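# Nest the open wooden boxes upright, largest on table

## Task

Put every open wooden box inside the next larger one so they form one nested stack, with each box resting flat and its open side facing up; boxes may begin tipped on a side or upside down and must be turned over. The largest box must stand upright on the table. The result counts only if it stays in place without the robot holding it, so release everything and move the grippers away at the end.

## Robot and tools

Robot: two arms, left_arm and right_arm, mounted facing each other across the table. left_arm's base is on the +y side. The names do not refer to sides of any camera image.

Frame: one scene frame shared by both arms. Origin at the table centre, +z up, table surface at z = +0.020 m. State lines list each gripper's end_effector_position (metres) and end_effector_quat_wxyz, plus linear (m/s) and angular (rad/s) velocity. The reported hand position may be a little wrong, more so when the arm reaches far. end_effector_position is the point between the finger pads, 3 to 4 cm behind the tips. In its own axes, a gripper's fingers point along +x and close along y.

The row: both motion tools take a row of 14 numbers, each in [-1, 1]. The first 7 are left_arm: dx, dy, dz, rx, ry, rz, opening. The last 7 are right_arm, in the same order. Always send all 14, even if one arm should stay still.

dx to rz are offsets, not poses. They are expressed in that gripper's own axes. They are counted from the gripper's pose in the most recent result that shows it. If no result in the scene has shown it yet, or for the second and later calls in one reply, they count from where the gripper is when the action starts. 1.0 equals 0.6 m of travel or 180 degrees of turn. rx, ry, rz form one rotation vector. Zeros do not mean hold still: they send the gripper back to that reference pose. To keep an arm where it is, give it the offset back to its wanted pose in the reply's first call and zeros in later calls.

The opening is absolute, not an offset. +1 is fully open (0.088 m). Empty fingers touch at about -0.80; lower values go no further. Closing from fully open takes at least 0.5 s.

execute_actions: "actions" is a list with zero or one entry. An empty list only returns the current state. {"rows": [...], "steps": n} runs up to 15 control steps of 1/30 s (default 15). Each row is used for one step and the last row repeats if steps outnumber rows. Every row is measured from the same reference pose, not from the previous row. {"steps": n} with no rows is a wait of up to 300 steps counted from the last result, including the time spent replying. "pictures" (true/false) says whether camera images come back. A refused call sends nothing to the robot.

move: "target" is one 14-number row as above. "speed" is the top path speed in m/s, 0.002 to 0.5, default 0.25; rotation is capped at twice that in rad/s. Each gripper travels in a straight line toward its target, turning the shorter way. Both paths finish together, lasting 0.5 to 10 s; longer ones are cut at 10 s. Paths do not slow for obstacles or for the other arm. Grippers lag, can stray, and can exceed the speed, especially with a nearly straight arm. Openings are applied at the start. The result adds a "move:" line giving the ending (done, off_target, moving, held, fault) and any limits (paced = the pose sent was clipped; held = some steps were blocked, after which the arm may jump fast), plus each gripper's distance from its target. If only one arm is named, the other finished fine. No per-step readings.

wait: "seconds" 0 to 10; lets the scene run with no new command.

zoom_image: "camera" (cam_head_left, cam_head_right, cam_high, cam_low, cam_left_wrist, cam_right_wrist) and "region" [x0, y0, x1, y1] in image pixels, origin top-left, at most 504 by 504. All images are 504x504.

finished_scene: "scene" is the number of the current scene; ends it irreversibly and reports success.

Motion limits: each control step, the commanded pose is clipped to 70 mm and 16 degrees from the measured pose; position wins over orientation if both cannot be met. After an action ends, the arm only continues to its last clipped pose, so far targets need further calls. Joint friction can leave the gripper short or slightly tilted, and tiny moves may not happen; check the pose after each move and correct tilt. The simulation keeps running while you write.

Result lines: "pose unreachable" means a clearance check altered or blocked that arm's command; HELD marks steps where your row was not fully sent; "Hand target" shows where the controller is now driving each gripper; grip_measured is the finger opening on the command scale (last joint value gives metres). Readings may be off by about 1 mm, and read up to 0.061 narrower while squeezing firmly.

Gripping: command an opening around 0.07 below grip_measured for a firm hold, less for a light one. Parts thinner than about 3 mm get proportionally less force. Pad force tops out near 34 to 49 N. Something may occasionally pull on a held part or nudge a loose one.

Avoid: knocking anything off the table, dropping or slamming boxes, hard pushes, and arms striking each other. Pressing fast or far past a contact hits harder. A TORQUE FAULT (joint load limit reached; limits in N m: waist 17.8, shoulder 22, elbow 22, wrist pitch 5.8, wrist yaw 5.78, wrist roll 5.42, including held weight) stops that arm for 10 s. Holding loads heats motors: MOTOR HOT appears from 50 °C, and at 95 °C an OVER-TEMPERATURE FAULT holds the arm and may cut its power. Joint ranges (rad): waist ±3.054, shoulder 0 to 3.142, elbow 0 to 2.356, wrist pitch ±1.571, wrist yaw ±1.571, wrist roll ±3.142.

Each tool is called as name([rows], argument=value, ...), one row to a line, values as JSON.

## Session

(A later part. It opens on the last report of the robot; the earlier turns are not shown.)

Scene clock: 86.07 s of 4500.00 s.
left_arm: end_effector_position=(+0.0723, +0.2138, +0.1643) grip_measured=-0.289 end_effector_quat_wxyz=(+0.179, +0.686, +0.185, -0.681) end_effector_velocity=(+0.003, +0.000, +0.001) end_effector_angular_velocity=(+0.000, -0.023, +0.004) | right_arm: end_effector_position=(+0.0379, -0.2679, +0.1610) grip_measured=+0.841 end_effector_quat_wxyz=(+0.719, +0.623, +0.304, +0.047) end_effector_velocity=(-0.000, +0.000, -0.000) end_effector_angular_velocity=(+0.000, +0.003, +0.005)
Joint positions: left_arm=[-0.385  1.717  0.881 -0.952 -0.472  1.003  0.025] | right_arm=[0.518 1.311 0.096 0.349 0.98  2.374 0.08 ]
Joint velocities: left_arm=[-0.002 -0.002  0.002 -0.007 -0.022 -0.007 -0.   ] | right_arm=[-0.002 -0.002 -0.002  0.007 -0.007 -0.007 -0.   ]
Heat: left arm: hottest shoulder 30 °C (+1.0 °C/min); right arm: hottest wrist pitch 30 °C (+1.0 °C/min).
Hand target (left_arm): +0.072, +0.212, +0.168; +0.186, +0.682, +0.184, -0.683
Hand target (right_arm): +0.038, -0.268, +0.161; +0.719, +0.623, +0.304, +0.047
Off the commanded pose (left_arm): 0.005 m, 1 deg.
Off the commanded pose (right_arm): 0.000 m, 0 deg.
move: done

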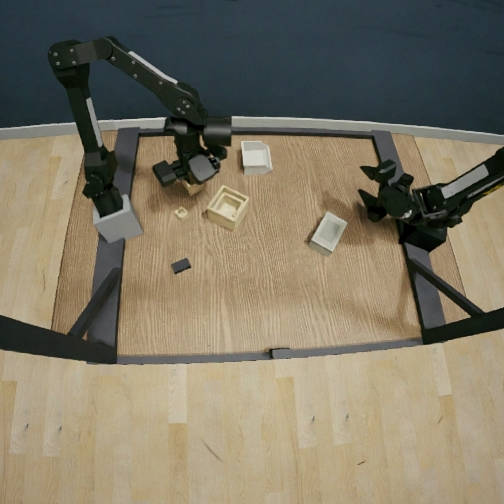

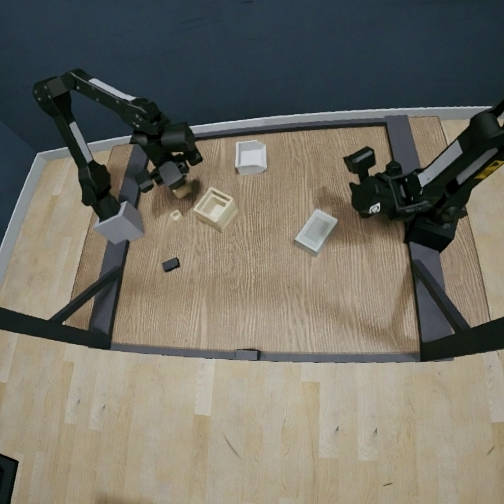

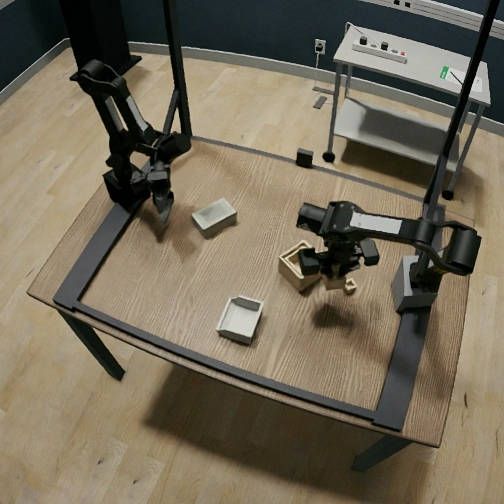

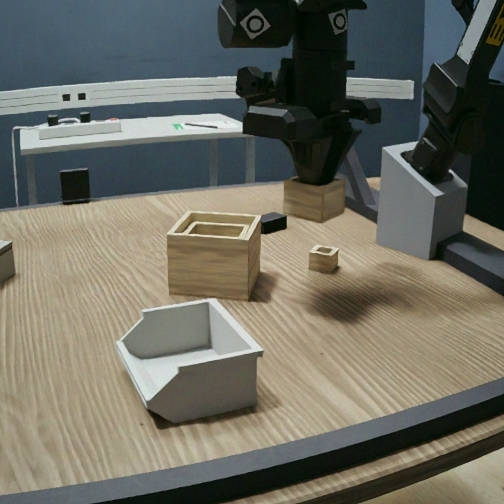

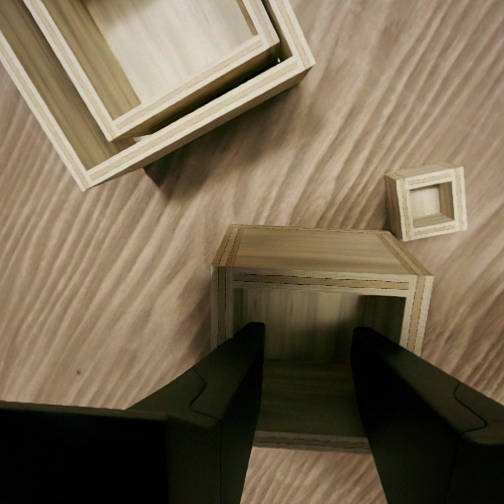

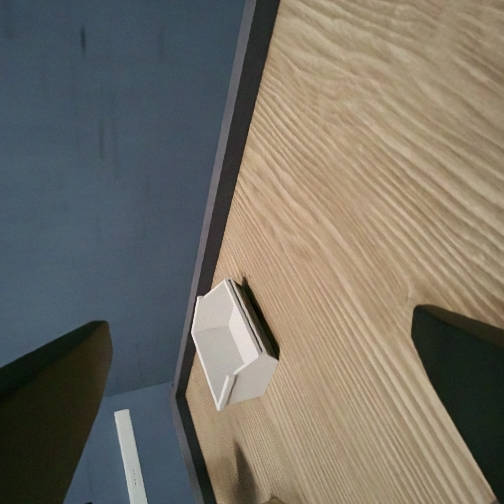

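move(target=[0,0.093,0.155,-0.178,0,0,-0.2,0,0,0,0,0,0,0.84], speed=0.18)

move(target=[0.042,-0.005,-0.003,0,0,0,-0.2,0,0,0,0,0,0,0.84], speed=0.05)

Scene clock: 90.97 s of 4500.00 s.
left_arm: end_effector_position=(+0.0235, +0.1196, +0.1662) grip_measured=-0.289 end_effector_quat_wxyz=(+0.364, +0.610, +0.362, -0.604) end_effector_velocity=(+0.001, +0.005, -0.000) end_effector_angular_velocity=(+0.030, -0.013, +0.019) | right_arm: end_effector_position=(+0.0379, -0.2679, +0.1610) grip_measured=+0.841 end_effector_quat_wxyz=(+0.719, +0.623, +0.304, +0.047) end_effector_velocity=(-0.000, -0.001, -0.000) end_effector_angular_velocity=(+0.012, +0.010, -0.000)
Joint positions: left_arm=[-0.507  2.112  1.257 -0.983 -0.449  0.318  0.025] | right_arm=[0.518 1.311 0.096 0.349 0.98  2.374 0.08 ]
Joint velocities: left_arm=[-0.002  0.007  0.007 -0.037 -0.007 -0.037 -0.   ] | right_arm=[-0.002 -0.007 -0.007  0.007 -0.007  0.007 -0.   ]
Heat: left arm: hottest shoulder 30 °C (+1.0 °C/min); right arm: hottest wrist pitch 30 °C (+1.0 °C/min).
Hand target (left_arm): +0.021, +0.119, +0.164; +0.362, +0.610, +0.365, -0.603
Hand target (right_arm): +0.038, -0.268, +0.161; +0.719, +0.623, +0.304, +0.047
Off the commanded pose (left_arm): 0.005 m, 1 deg.
Off the commanded pose (right_arm): 0.000 m, 0 deg.
move: done

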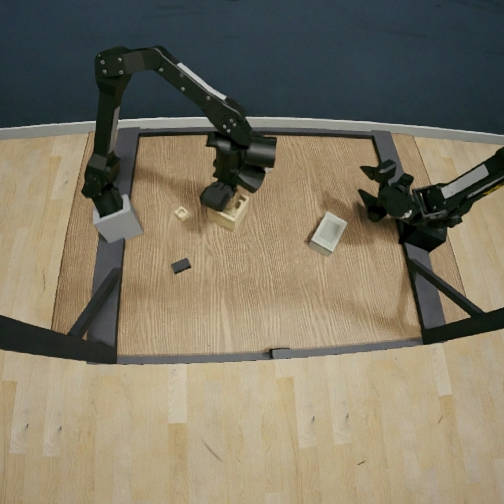

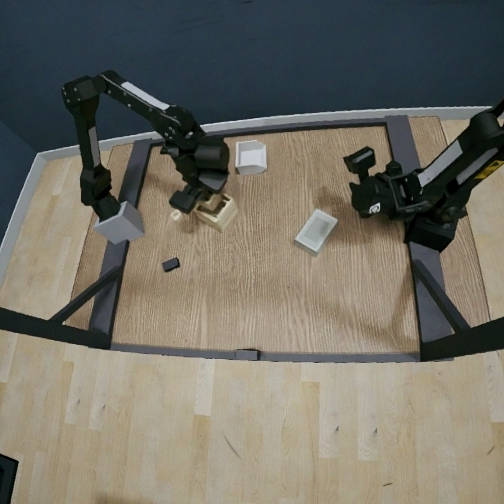

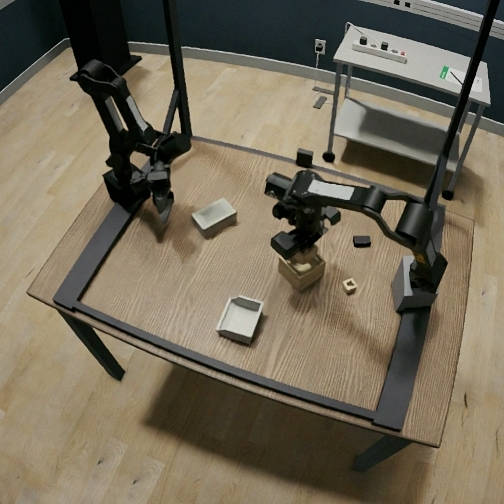

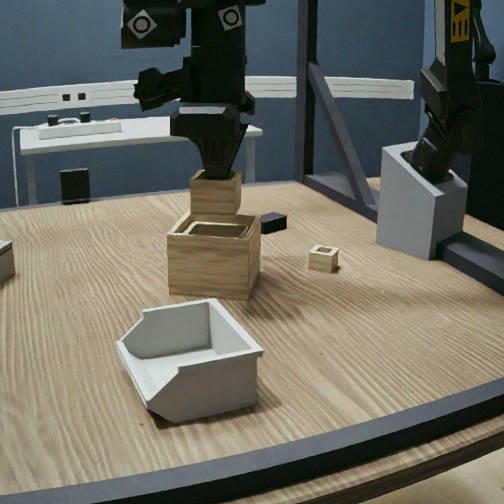

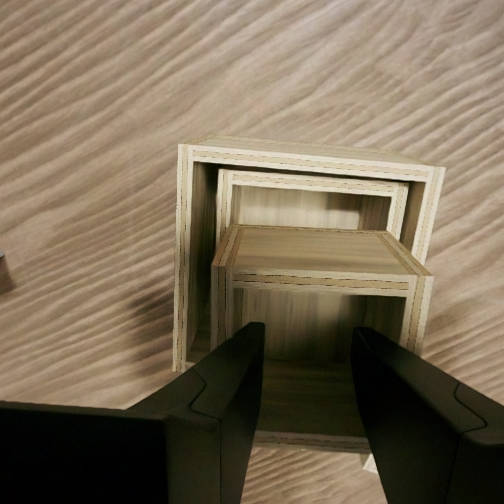

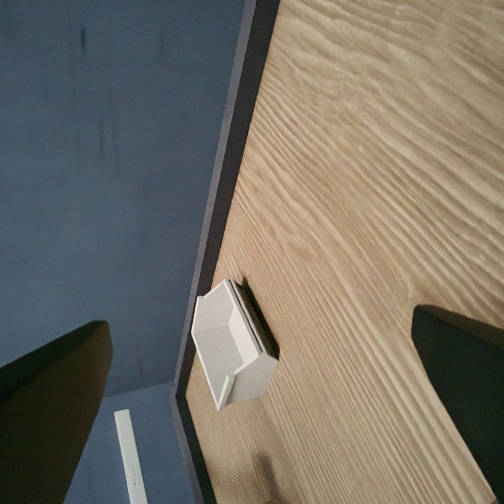

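Scene clock: 91.80 s of 4500.00 s.
left_arm: end_effector_position=(+0.0221, +0.1197, +0.1469) grip_measured=-0.289 end_effector_quat_wxyz=(+0.372, +0.603, +0.361, -0.607) end_effector_velocity=(-0.002, +0.004, -0.001) end_effector_angular_velocity=(+0.011, +0.005, -0.000) | right_arm: end_effector_position=(+0.0379, -0.2679, +0.1610) grip_measured=+0.841 end_effector_quat_wxyz=(+0.719, +0.623, +0.304, +0.047) end_effector_velocity=(+0.000, -0.002, -0.000) end_effector_angular_velocity=(-0.012, -0.010, +0.000)
Joint positions: left_arm=[-0.484  2.121  1.193 -0.879 -0.45   0.339  0.025] | right_arm=[0.518 1.311 0.096 0.349 0.98  2.374 0.08 ]
Joint velocities: left_arm=[-0.002 -0.002 -0.007 -0.007  0.007 -0.007 -0.   ] | right_arm=[ 0.002 -0.002 -0.002 -0.007  0.007 -0.007 -0.   ]
Heat: left arm: hottest shoulder 30 °C (+0.0 °C/min); right arm: hottest wrist pitch 30 °C (+1.0 °C/min).
Hand target (left_arm): +0.022, +0.123, +0.141; +0.364, +0.610, +0.362, -0.604
Hand target (right_arm): +0.038, -0.268, +0.161; +0.719, +0.623, +0.304, +0.047
Off the commanded pose (left_arm): 0.007 m, 1 deg.
Off the commanded pose (right_arm): 0.000 m, 0 deg.
move: done

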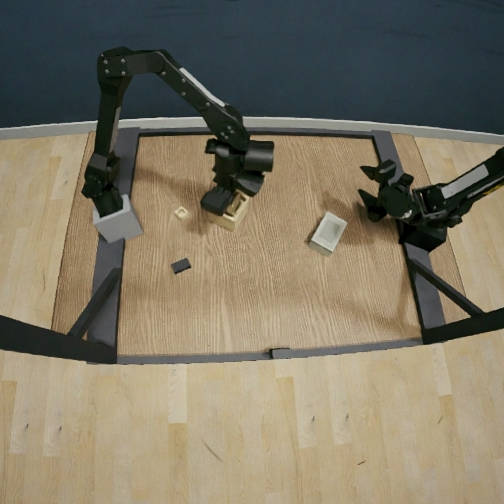

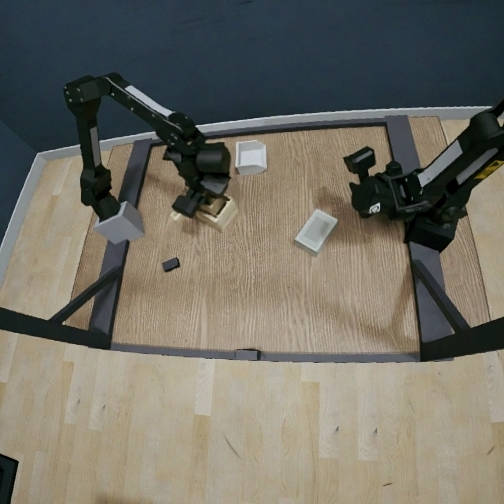

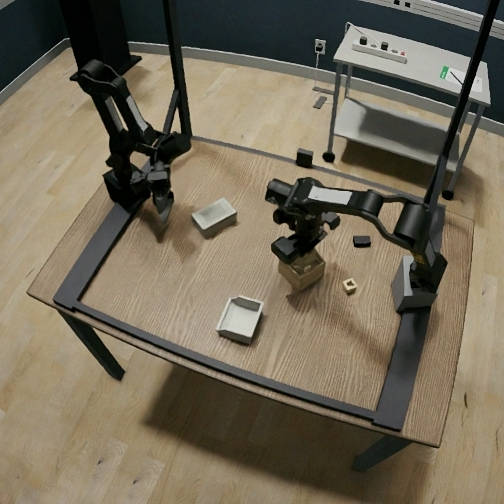

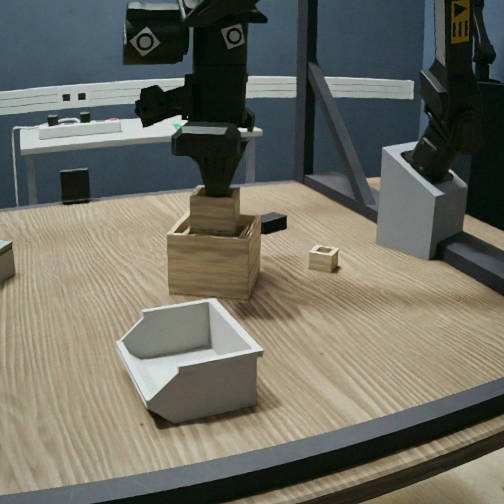

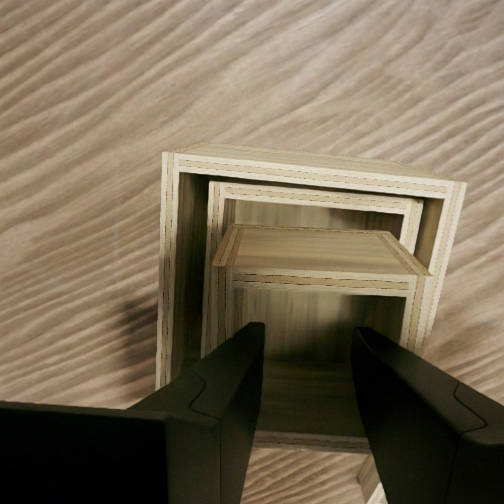

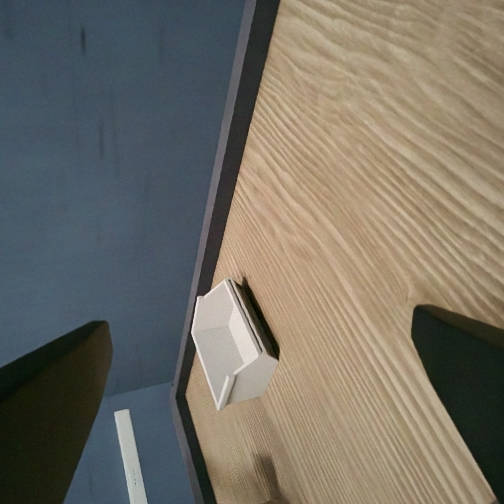

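execute_actions(actions=[])

Scene clock: 99.57 s of 4500.00 s.
left_arm: end_effector_position=(+0.0221, +0.1196, +0.1469) grip_measured=-0.289 end_effector_quat_wxyz=(+0.372, +0.603, +0.361, -0.607) end_effector_velocity=(+0.001, +0.005, -0.001) end_effector_angular_velocity=(+0.022, -0.011, -0.006) | right_arm: end_effector_position=(+0.0379, -0.2679, +0.1610) grip_measured=+0.841 end_effector_quat_wxyz=(+0.719, +0.623, +0.304, +0.047) end_effector_velocity=(+0.000, -0.002, -0.002) end_effector_angular_velocity=(-0.031, -0.006, +0.010)
Joint positions: left_arm=[-0.484  2.121  1.193 -0.879 -0.45   0.339  0.025] | right_arm=[0.518 1.311 0.096 0.349 0.98  2.374 0.08 ]
Joint velocities: left_arm=[-0.002  0.002 -0.002 -0.022 -0.007 -0.007 -0.   ] | right_arm=[-0.002  0.002 -0.002 -0.007 -0.007 -0.022 -0.   ]
Heat: left arm: hottest shoulder 30 °C (+0.0 °C/min); right arm: hottest wrist pitch 30 °C (+1.0 °C/min).
Hand target (left_arm): +0.022, +0.123, +0.141; +0.364, +0.610, +0.362, -0.604
Hand target (right_arm): +0.038, -0.268, +0.161; +0.719, +0.623, +0.304, +0.047
Off the commanded pose (left_arm): 0.007 m, 1 deg.
Off the commanded pose (right_arm): 0.000 m, 0 deg.
Steps of this call (steps 1 to 90: nothing new was sent; then 4.77 s passed at rest). Readings (end_effector_position):
1: left_arm (+0.0221, +0.1197, +0.1469) | right_arm (+0.0379, -0.2679, +0.1610)
2: left_arm (+0.0221, +0.1197, +0.1469) | right_arm (+0.0379, -0.2679, +0.1610)
4: left_arm (+0.0221, +0.1196, +0.1469) | right_arm (+0.0379, -0.2679, +0.1610)
8: left_arm (+0.0221, +0.1196, +0.1469) | right_arm (+0.0379, -0.2679, +0.1610)
90: the state above

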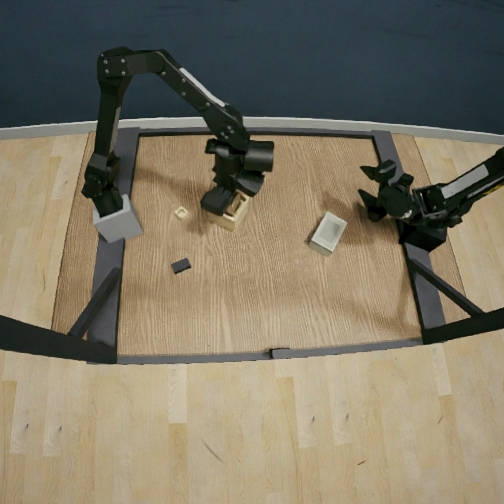

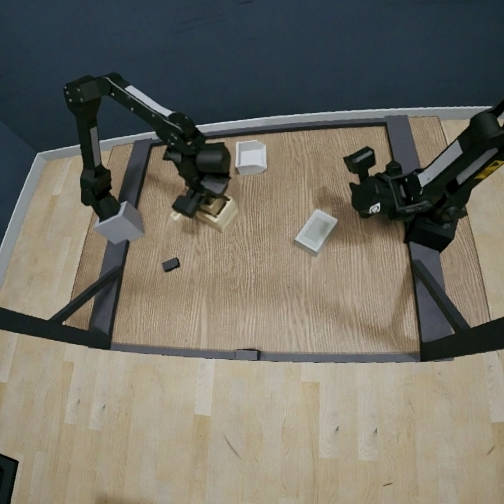

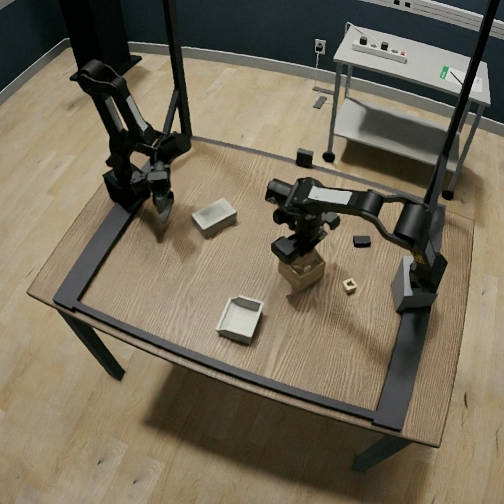

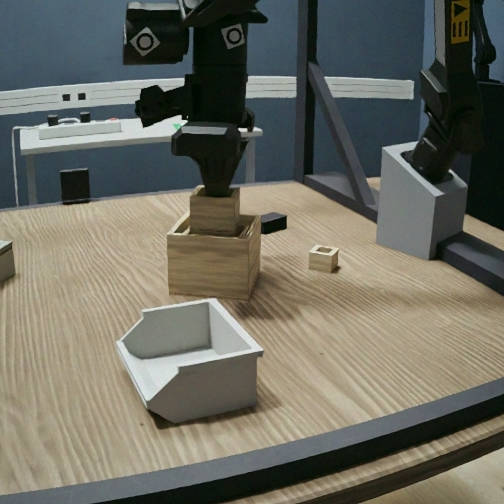

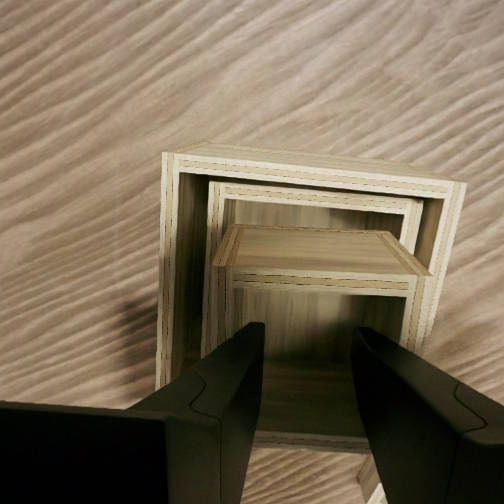

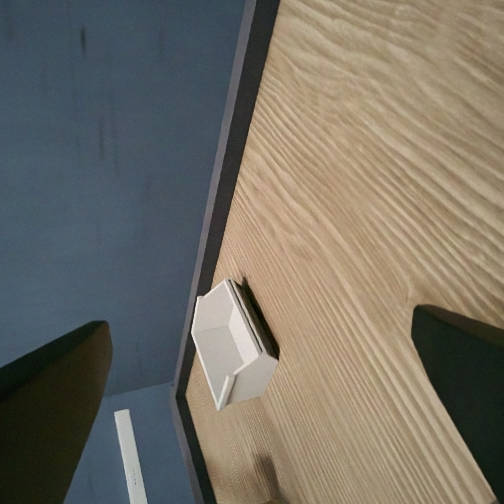

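move(target=[0.04,-0.008,-0.002,0.012,0.008,-0.005,-0.2,0,0,0,0,0,0,0.84], speed=0.03)

Scene clock: 102.50 s of 4500.00 s.
left_arm: end_effector_position=(+0.0197, +0.1189, +0.1290) grip_measured=-0.289 end_effector_quat_wxyz=(+0.360, +0.608, +0.357, -0.611) end_effector_velocity=(-0.001, +0.001, +0.002) end_effector_angular_velocity=(+0.002, +0.006, -0.011) | right_arm: end_effector_position=(+0.0379, -0.2679, +0.1610) grip_measured=+0.841 end_effector_quat_wxyz=(+0.719, +0.623, +0.304, +0.047) end_effector_velocity=(-0.001, +0.001, -0.003) end_effector_angular_velocity=(-0.006, +0.014, +0.014)
Joint positions: left_arm=[-0.465  2.16   1.171 -0.821 -0.45   0.381  0.025] | right_arm=[0.518 1.311 0.096 0.349 0.98  2.374 0.08 ]
Joint velocities: left_arm=[-0.002 -0.002  0.002 -0.007  0.007  0.007 -0.   ] | right_arm=[-0.002  0.002 -0.002  0.007 -0.022 -0.007 -0.   ]
Heat: left arm: hottest shoulder 30 °C (+0.0 °C/min); right arm: hottest wrist pitch 30 °C (+1.0 °C/min).
Hand target (left_arm): +0.018, +0.122, +0.123; +0.351, +0.614, +0.359, -0.609
Hand target (right_arm): +0.038, -0.268, +0.161; +0.719, +0.623, +0.304, +0.047
Off the commanded pose (left_arm): 0.007 m, 1 deg.
Off the commanded pose (right_arm): 0.000 m, 0 deg.
move: done

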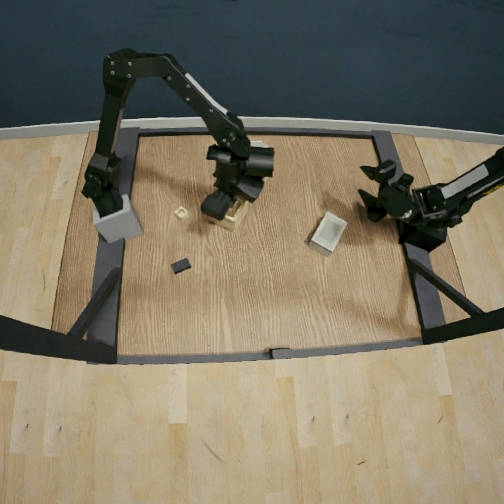

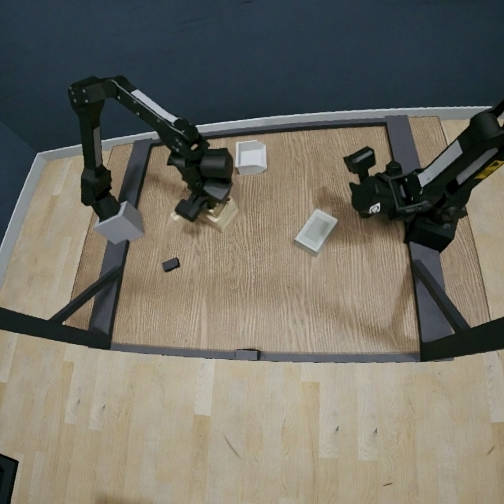

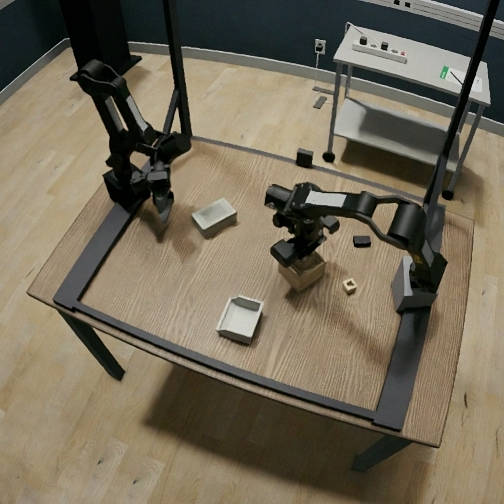

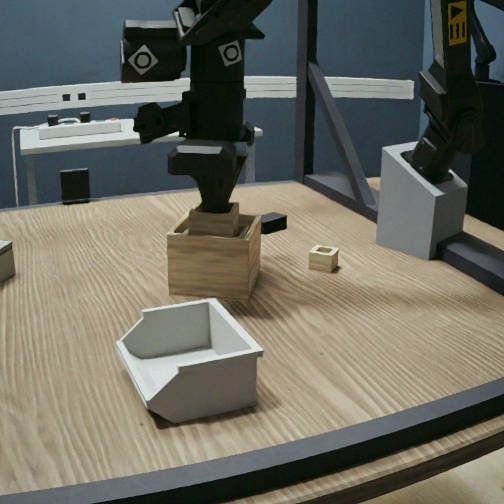

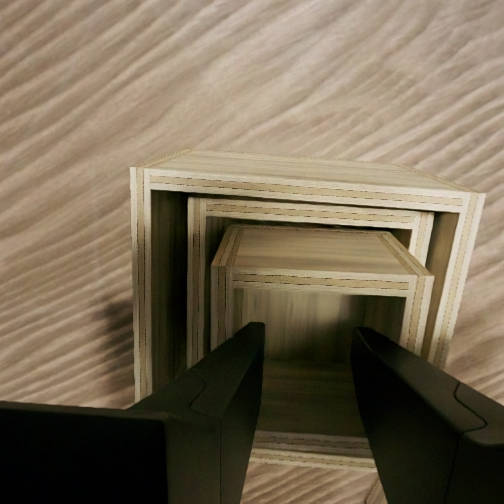

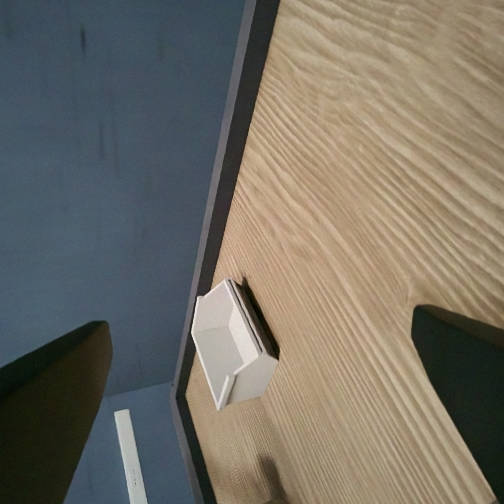

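move(target=[0.074,-0.005,-0.004,0,0.008,-0.005,-0.2,0,0,0,0,0,0,0.84], speed=0.04)

Scene clock: 105.07 s of 4500.00 s.
left_arm: end_effector_position=(+0.0184, +0.1183, +0.0904) grip_measured=-0.289 end_effector_quat_wxyz=(+0.358, +0.606, +0.366, -0.609) end_effector_velocity=(+0.001, +0.001, +0.002) end_effector_angular_velocity=(+0.001, -0.008, +0.004) | right_arm: end_effector_position=(+0.0379, -0.2679, +0.1610) grip_measured=+0.841 end_effector_quat_wxyz=(+0.719, +0.623, +0.304, +0.047) end_effector_velocity=(+0.001, -0.002, -0.001) end_effector_angular_velocity=(-0.014, +0.001, -0.001)
Joint positions: left_arm=[-0.414  2.238  1.124 -0.684 -0.452  0.42   0.025] | right_arm=[0.518 1.311 0.096 0.349 0.98  2.374 0.08 ]
Joint velocities: left_arm=[-0.002 -0.007 -0.002 -0.007 -0.007 -0.007 -0.   ] | right_arm=[-0.007 -0.002 -0.002 -0.007 -0.007 -0.007 -0.   ]
Heat: left arm: hottest shoulder 30 °C (+0.0 °C/min); right arm: hottest wrist pitch 30 °C (+1.0 °C/min).
Hand target (left_arm): +0.018, +0.122, +0.085; +0.350, +0.613, +0.366, -0.606
Hand target (right_arm): +0.038, -0.268, +0.161; +0.719, +0.623, +0.304, +0.047
Off the commanded pose (left_arm): 0.007 m, 1 deg.
Off the commanded pose (right_arm): 0.000 m, 0 deg.
move: done

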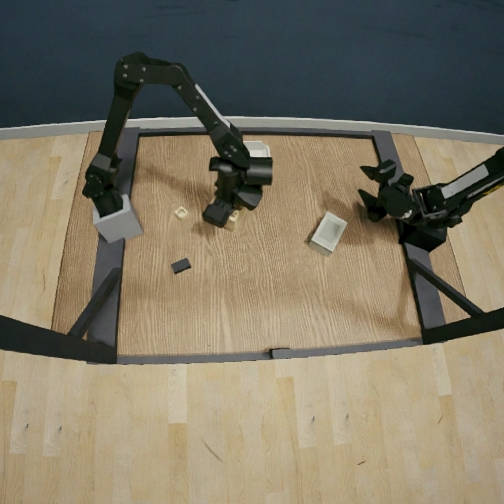

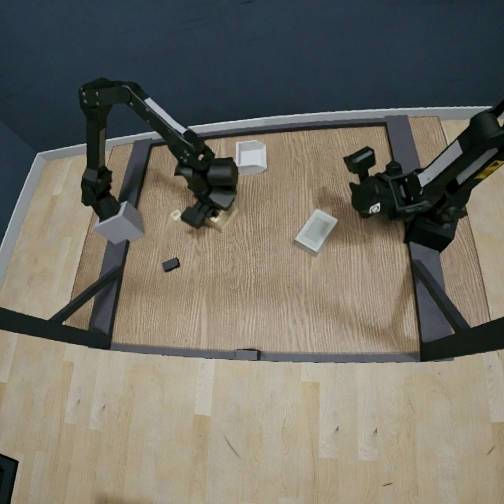

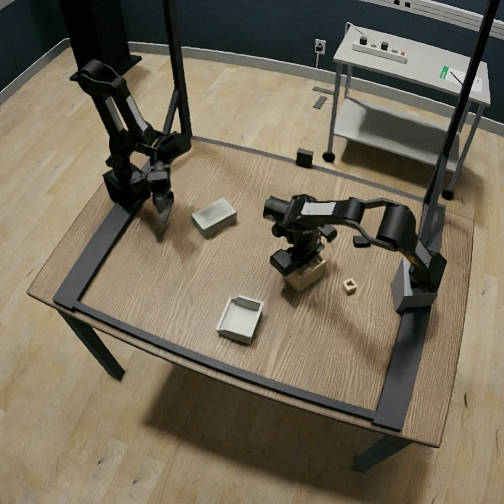

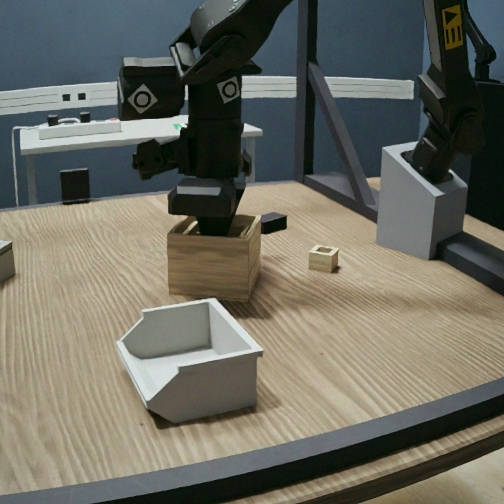

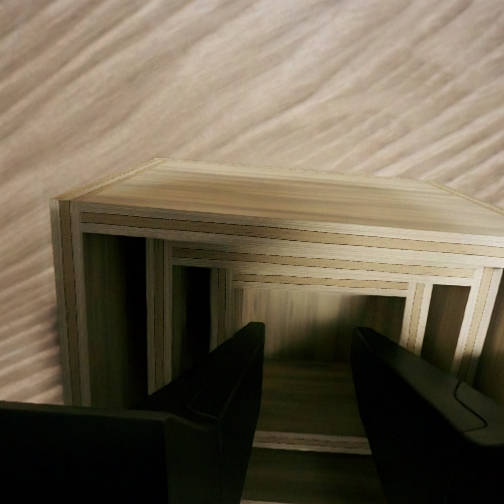

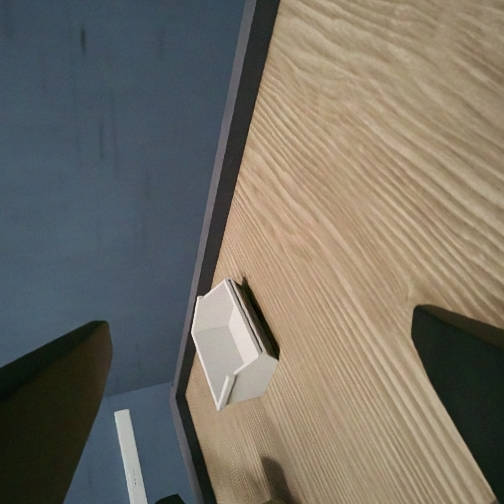

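execute_actions([
  {"rows":[[0,0,0,0,0,0,-0.8,0,0,0,0,0,0,0.84]],"steps":10},
], pictures=false)

move(target=[-0.1,0,0,0,0,0,-0.8,0,0,0,0,0,0,0.84], speed=0.12)

move(target=[0.07,-0.108,-0.2,0.11,0,0,-0.8,0,0,0,0,0,0,0.84], speed=0.2)

Scene clock: 108.73 s of 4500.00 s.
left_arm: end_effector_position=(+0.0184, +0.1183, +0.0904) grip_measured=-0.783 end_effector_quat_wxyz=(+0.358, +0.606, +0.366, -0.609) end_effector_velocity=(+0.000, +0.004, -0.000) end_effector_angular_velocity=(+0.009, -0.009, -0.000) | right_arm: end_effector_position=(+0.0379, -0.2679, +0.1610) grip_measured=+0.841 end_effector_quat_wxyz=(+0.719, +0.623, +0.304, +0.047) end_effector_velocity=(-0.001, +0.003, +0.001) end_effector_angular_velocity=(-0.019, -0.009, +0.022)
Joint positions: left_arm=[-0.414  2.238  1.124 -0.684 -0.452  0.42   0.001] | right_arm=[0.518 1.311 0.096 0.349 0.98  2.374 0.08 ]
Joint velocities: left_arm=[-0.002 -0.002 -0.007 -0.007 -0.007 -0.007 -0.009] | right_arm=[ 0.002 -0.002  0.002  0.007 -0.007 -0.037 -0.   ]
Heat: left arm: hottest shoulder 30 °C (+0.0 °C/min); right arm: hottest wrist pitch 30 °C (+1.0 °C/min).
Hand target (left_arm): +0.018, +0.118, +0.090; +0.358, +0.606, +0.366, -0.609
Hand target (right_arm): +0.038, -0.268, +0.161; +0.719, +0.623, +0.304, +0.047
Off the commanded pose (left_arm): 0.000 m, 0 deg.
Off the commanded pose (right_arm): 0.000 m, 0 deg.
Steps of this call (steps 1 to 90: nothing new was sent; then 0.33 s passed at rest; steps 91 to 100: all 10 steps of this action). Readings (end_effector_position):
91: left_arm (+0.0184, +0.1183, +0.0904) | right_arm (+0.0379, -0.2679, +0.1610)
92: left_arm (+0.0184, +0.1183, +0.0904) | right_arm (+0.0379, -0.2679, +0.1610)
94: left_arm (+0.0184, +0.1183, +0.0904) | right_arm (+0.0379, -0.2679, +0.1610)
98: left_arm (+0.0184, +0.1183, +0.0904) | right_arm (+0.0379, -0.2679, +0.1610)
100: the state above

Scene clock: 109.87 s of 4500.00 s.
left_arm: end_effector_position=(+0.0192, +0.1201, +0.1460) grip_measured=-0.797 end_effector_quat_wxyz=(+0.353, +0.612, +0.364, -0.607) end_effector_velocity=(+0.003, +0.009, +0.000) end_effector_angular_velocity=(+0.033, -0.012, -0.006) | right_arm: end_effector_position=(+0.0379, -0.2679, +0.1610) grip_measured=+0.841 end_effector_quat_wxyz=(+0.719, +0.623, +0.304, +0.047) end_effector_velocity=(+0.000, -0.002, -0.002) end_effector_angular_velocity=(-0.019, +0.001, +0.004)
Joint positions: left_arm=[-0.487  2.15   1.225 -0.92  -0.44   0.346  0.   ] | right_arm=[0.518 1.311 0.096 0.349 0.98  2.374 0.08 ]
Joint velocities: left_arm=[ 0.002 -0.007 -0.007 -0.037 -0.007 -0.007  0.   ] | right_arm=[-0.002  0.002 -0.002 -0.007 -0.007 -0.007 -0.   ]
Heat: left arm: hottest shoulder 30 °C (+0.0 °C/min); right arm: hottest wrist pitch 30 °C (+1.0 °C/min).
Hand target (left_arm): +0.020, +0.118, +0.150; +0.359, +0.606, +0.365, -0.609
Hand target (right_arm): +0.038, -0.268, +0.161; +0.719, +0.623, +0.304, +0.047
Off the commanded pose (left_arm): 0.005 m, 1 deg.
Off the commanded pose (right_arm): 0.000 m, 0 deg.
move: done

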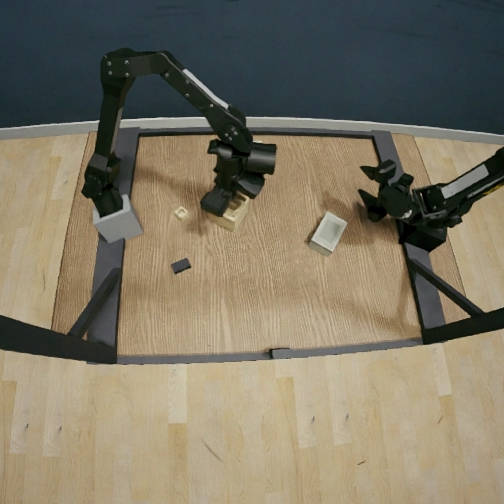

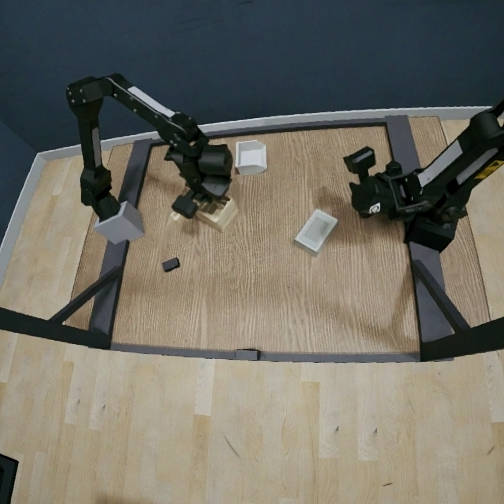

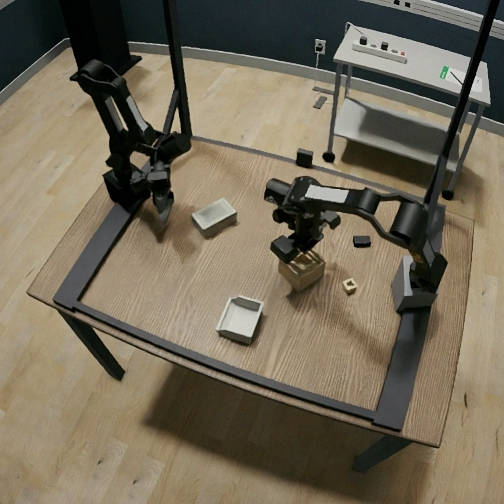

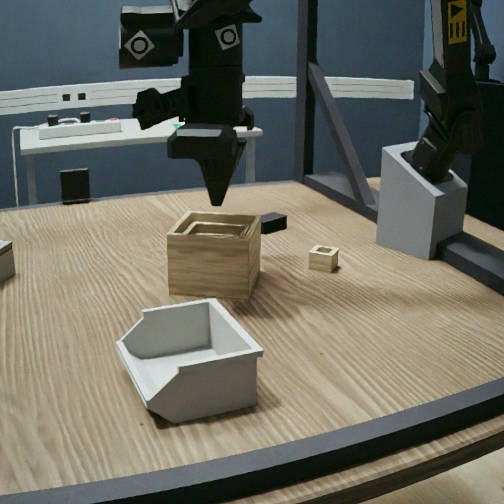

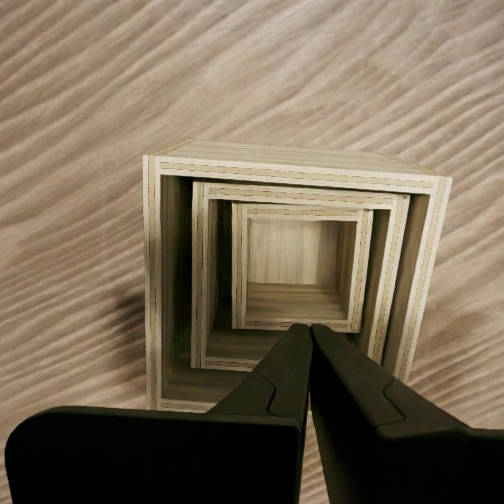

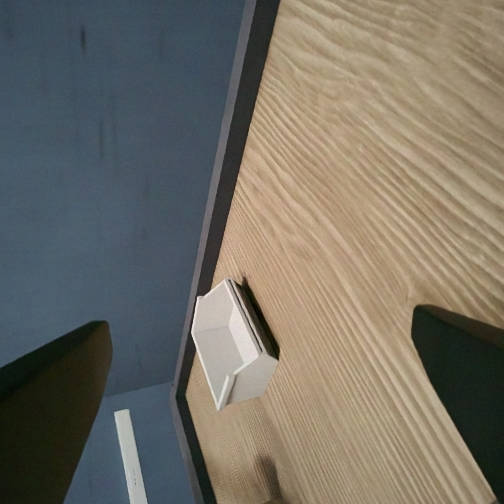

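Scene clock: 111.17 s of 4500.00 s.
left_arm: end_effector_position=(+0.0194, +0.2555, +0.1052) grip_measured=-0.797 end_effector_quat_wxyz=(+0.244, +0.664, +0.258, -0.658) end_effector_velocity=(+0.002, -0.000, +0.001) end_effector_angular_velocity=(-0.014, -0.022, +0.004) | right_arm: end_effector_position=(+0.0379, -0.2679, +0.1610) grip_measured=+0.841 end_effector_quat_wxyz=(+0.719, +0.623, +0.304, +0.047) end_effector_velocity=(-0.000, +0.000, -0.001) end_effector_angular_velocity=(-0.014, +0.001, +0.004)
Joint positions: left_arm=[-0.493  1.785  0.58  -0.648 -0.44   0.676  0.   ] | right_arm=[0.518 1.311 0.096 0.349 0.98  2.374 0.08 ]
Joint velocities: left_arm=[-0.007 -0.007 -0.007  0.007 -0.022 -0.007  0.   ] | right_arm=[-0.002  0.002  0.002 -0.007 -0.007 -0.007 -0.   ]
Heat: left arm: hottest shoulder 30 °C (+0.0 °C/min); right arm: hottest wrist pitch 30 °C (+1.0 °C/min).
Hand target (left_arm): +0.019, +0.257, +0.105; +0.243, +0.664, +0.255, -0.660
Hand target (right_arm): +0.038, -0.268, +0.161; +0.719, +0.623, +0.304, +0.047
Off the commanded pose (left_arm): 0.002 m, 0 deg.
Off the commanded pose (right_arm): 0.000 m, 0 deg.
move: done

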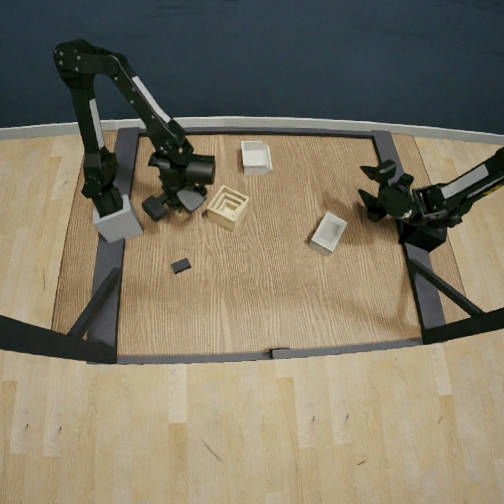

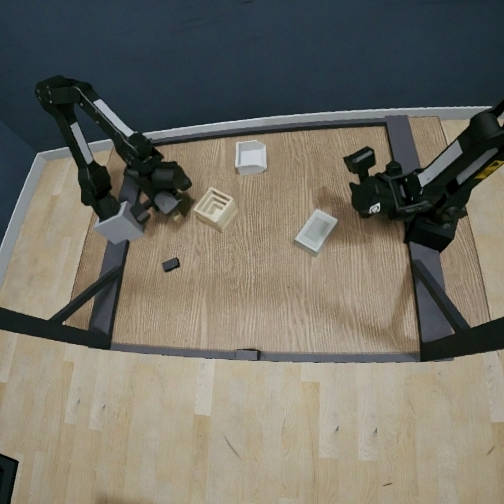

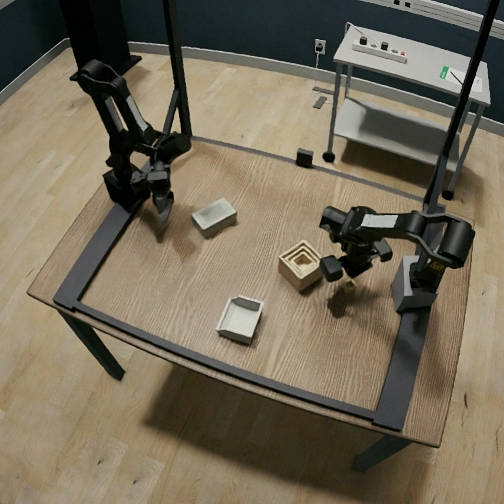

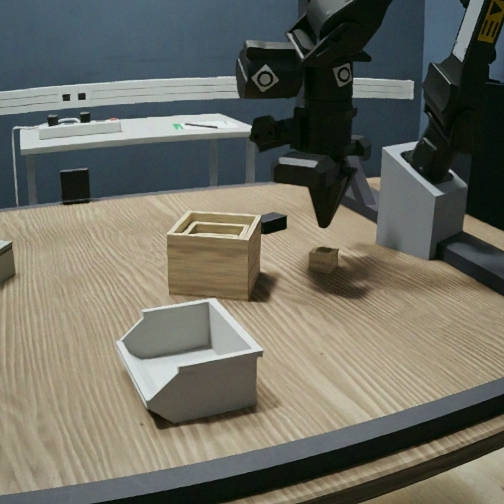

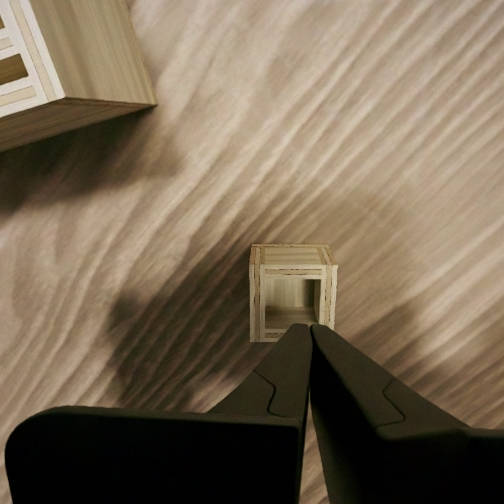

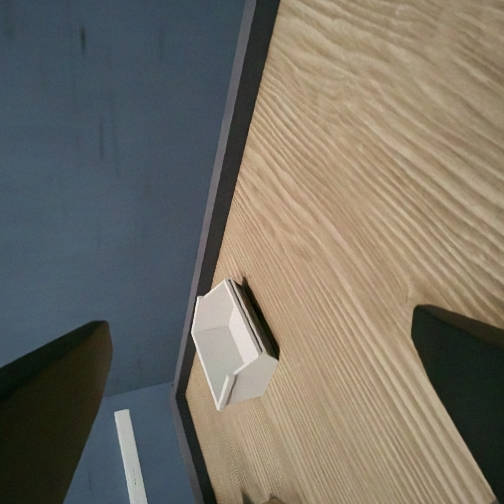

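move(target=[0.042,0.002,-0.008,-0.01,0,0,-0.8,0,0,0,0,0,0,0.84], speed=0.05)

Scene clock: 113.37 s of 4500.00 s.
left_arm: end_effector_position=(+0.0230, +0.2546, +0.0833) grip_measured=-0.797 end_effector_quat_wxyz=(+0.261, +0.655, +0.268, -0.657) end_effector_velocity=(+0.001, -0.000, -0.001) end_effector_angular_velocity=(-0.002, -0.007, +0.010) | right_arm: end_effector_position=(+0.0379, -0.2679, +0.1610) grip_measured=+0.841 end_effector_quat_wxyz=(+0.719, +0.623, +0.304, +0.047) end_effector_velocity=(+0.002, -0.004, -0.002) end_effector_angular_velocity=(-0.031, -0.012, -0.006)
Joint positions: left_arm=[-0.424  1.831  0.529 -0.502 -0.452  0.716  0.   ] | right_arm=[0.518 1.311 0.096 0.349 0.98  2.374 0.08 ]
Joint velocities: left_arm=[ 0.002  0.002 -0.002  0.007 -0.007 -0.007  0.   ] | right_arm=[-0.002  0.002 -0.002 -0.022  0.007 -0.007 -0.   ]
Heat: left arm: hottest shoulder 30 °C (+0.0 °C/min); right arm: hottest wrist pitch 30 °C (+1.0 °C/min).
Hand target (left_arm): +0.023, +0.258, +0.080; +0.254, +0.660, +0.268, -0.654
Hand target (right_arm): +0.038, -0.268, +0.161; +0.719, +0.623, +0.304, +0.047
Off the commanded pose (left_arm): 0.005 m, 1 deg.
Off the commanded pose (right_arm): 0.000 m, 0 deg.
move: done

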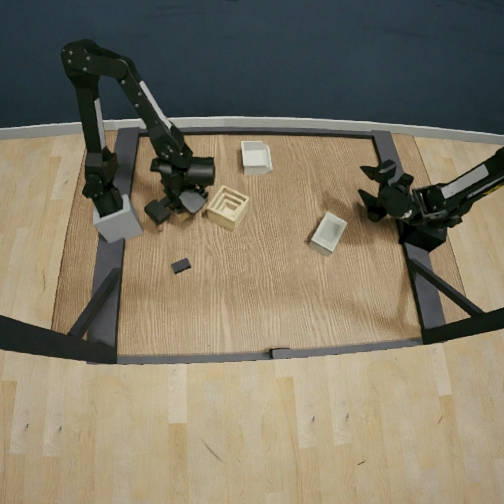

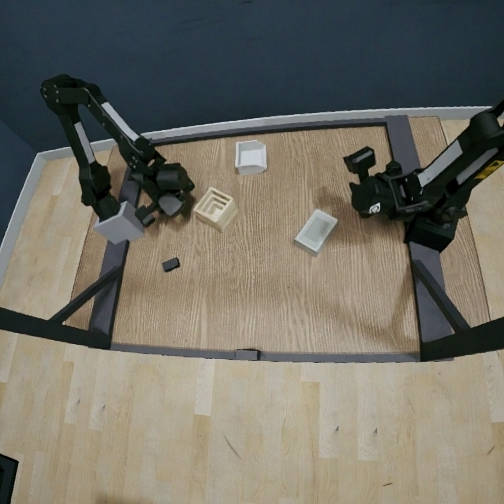

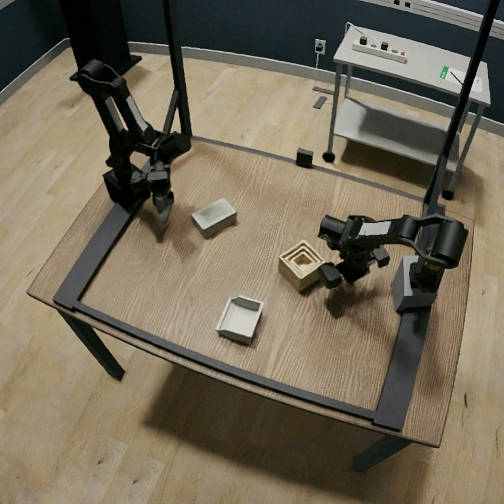

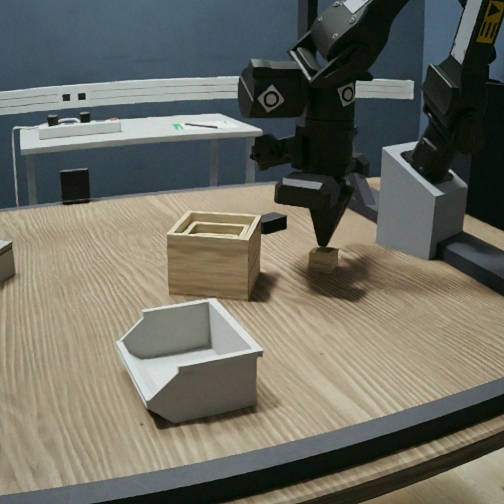

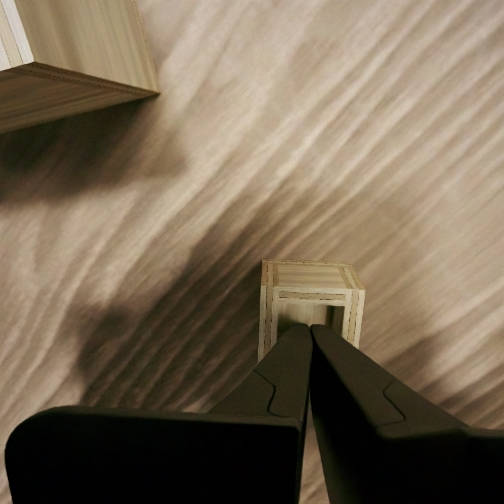

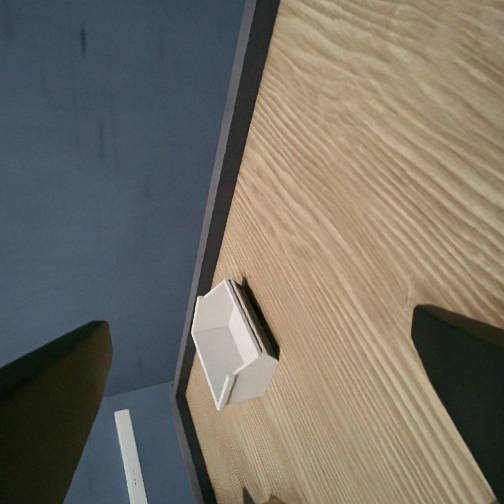

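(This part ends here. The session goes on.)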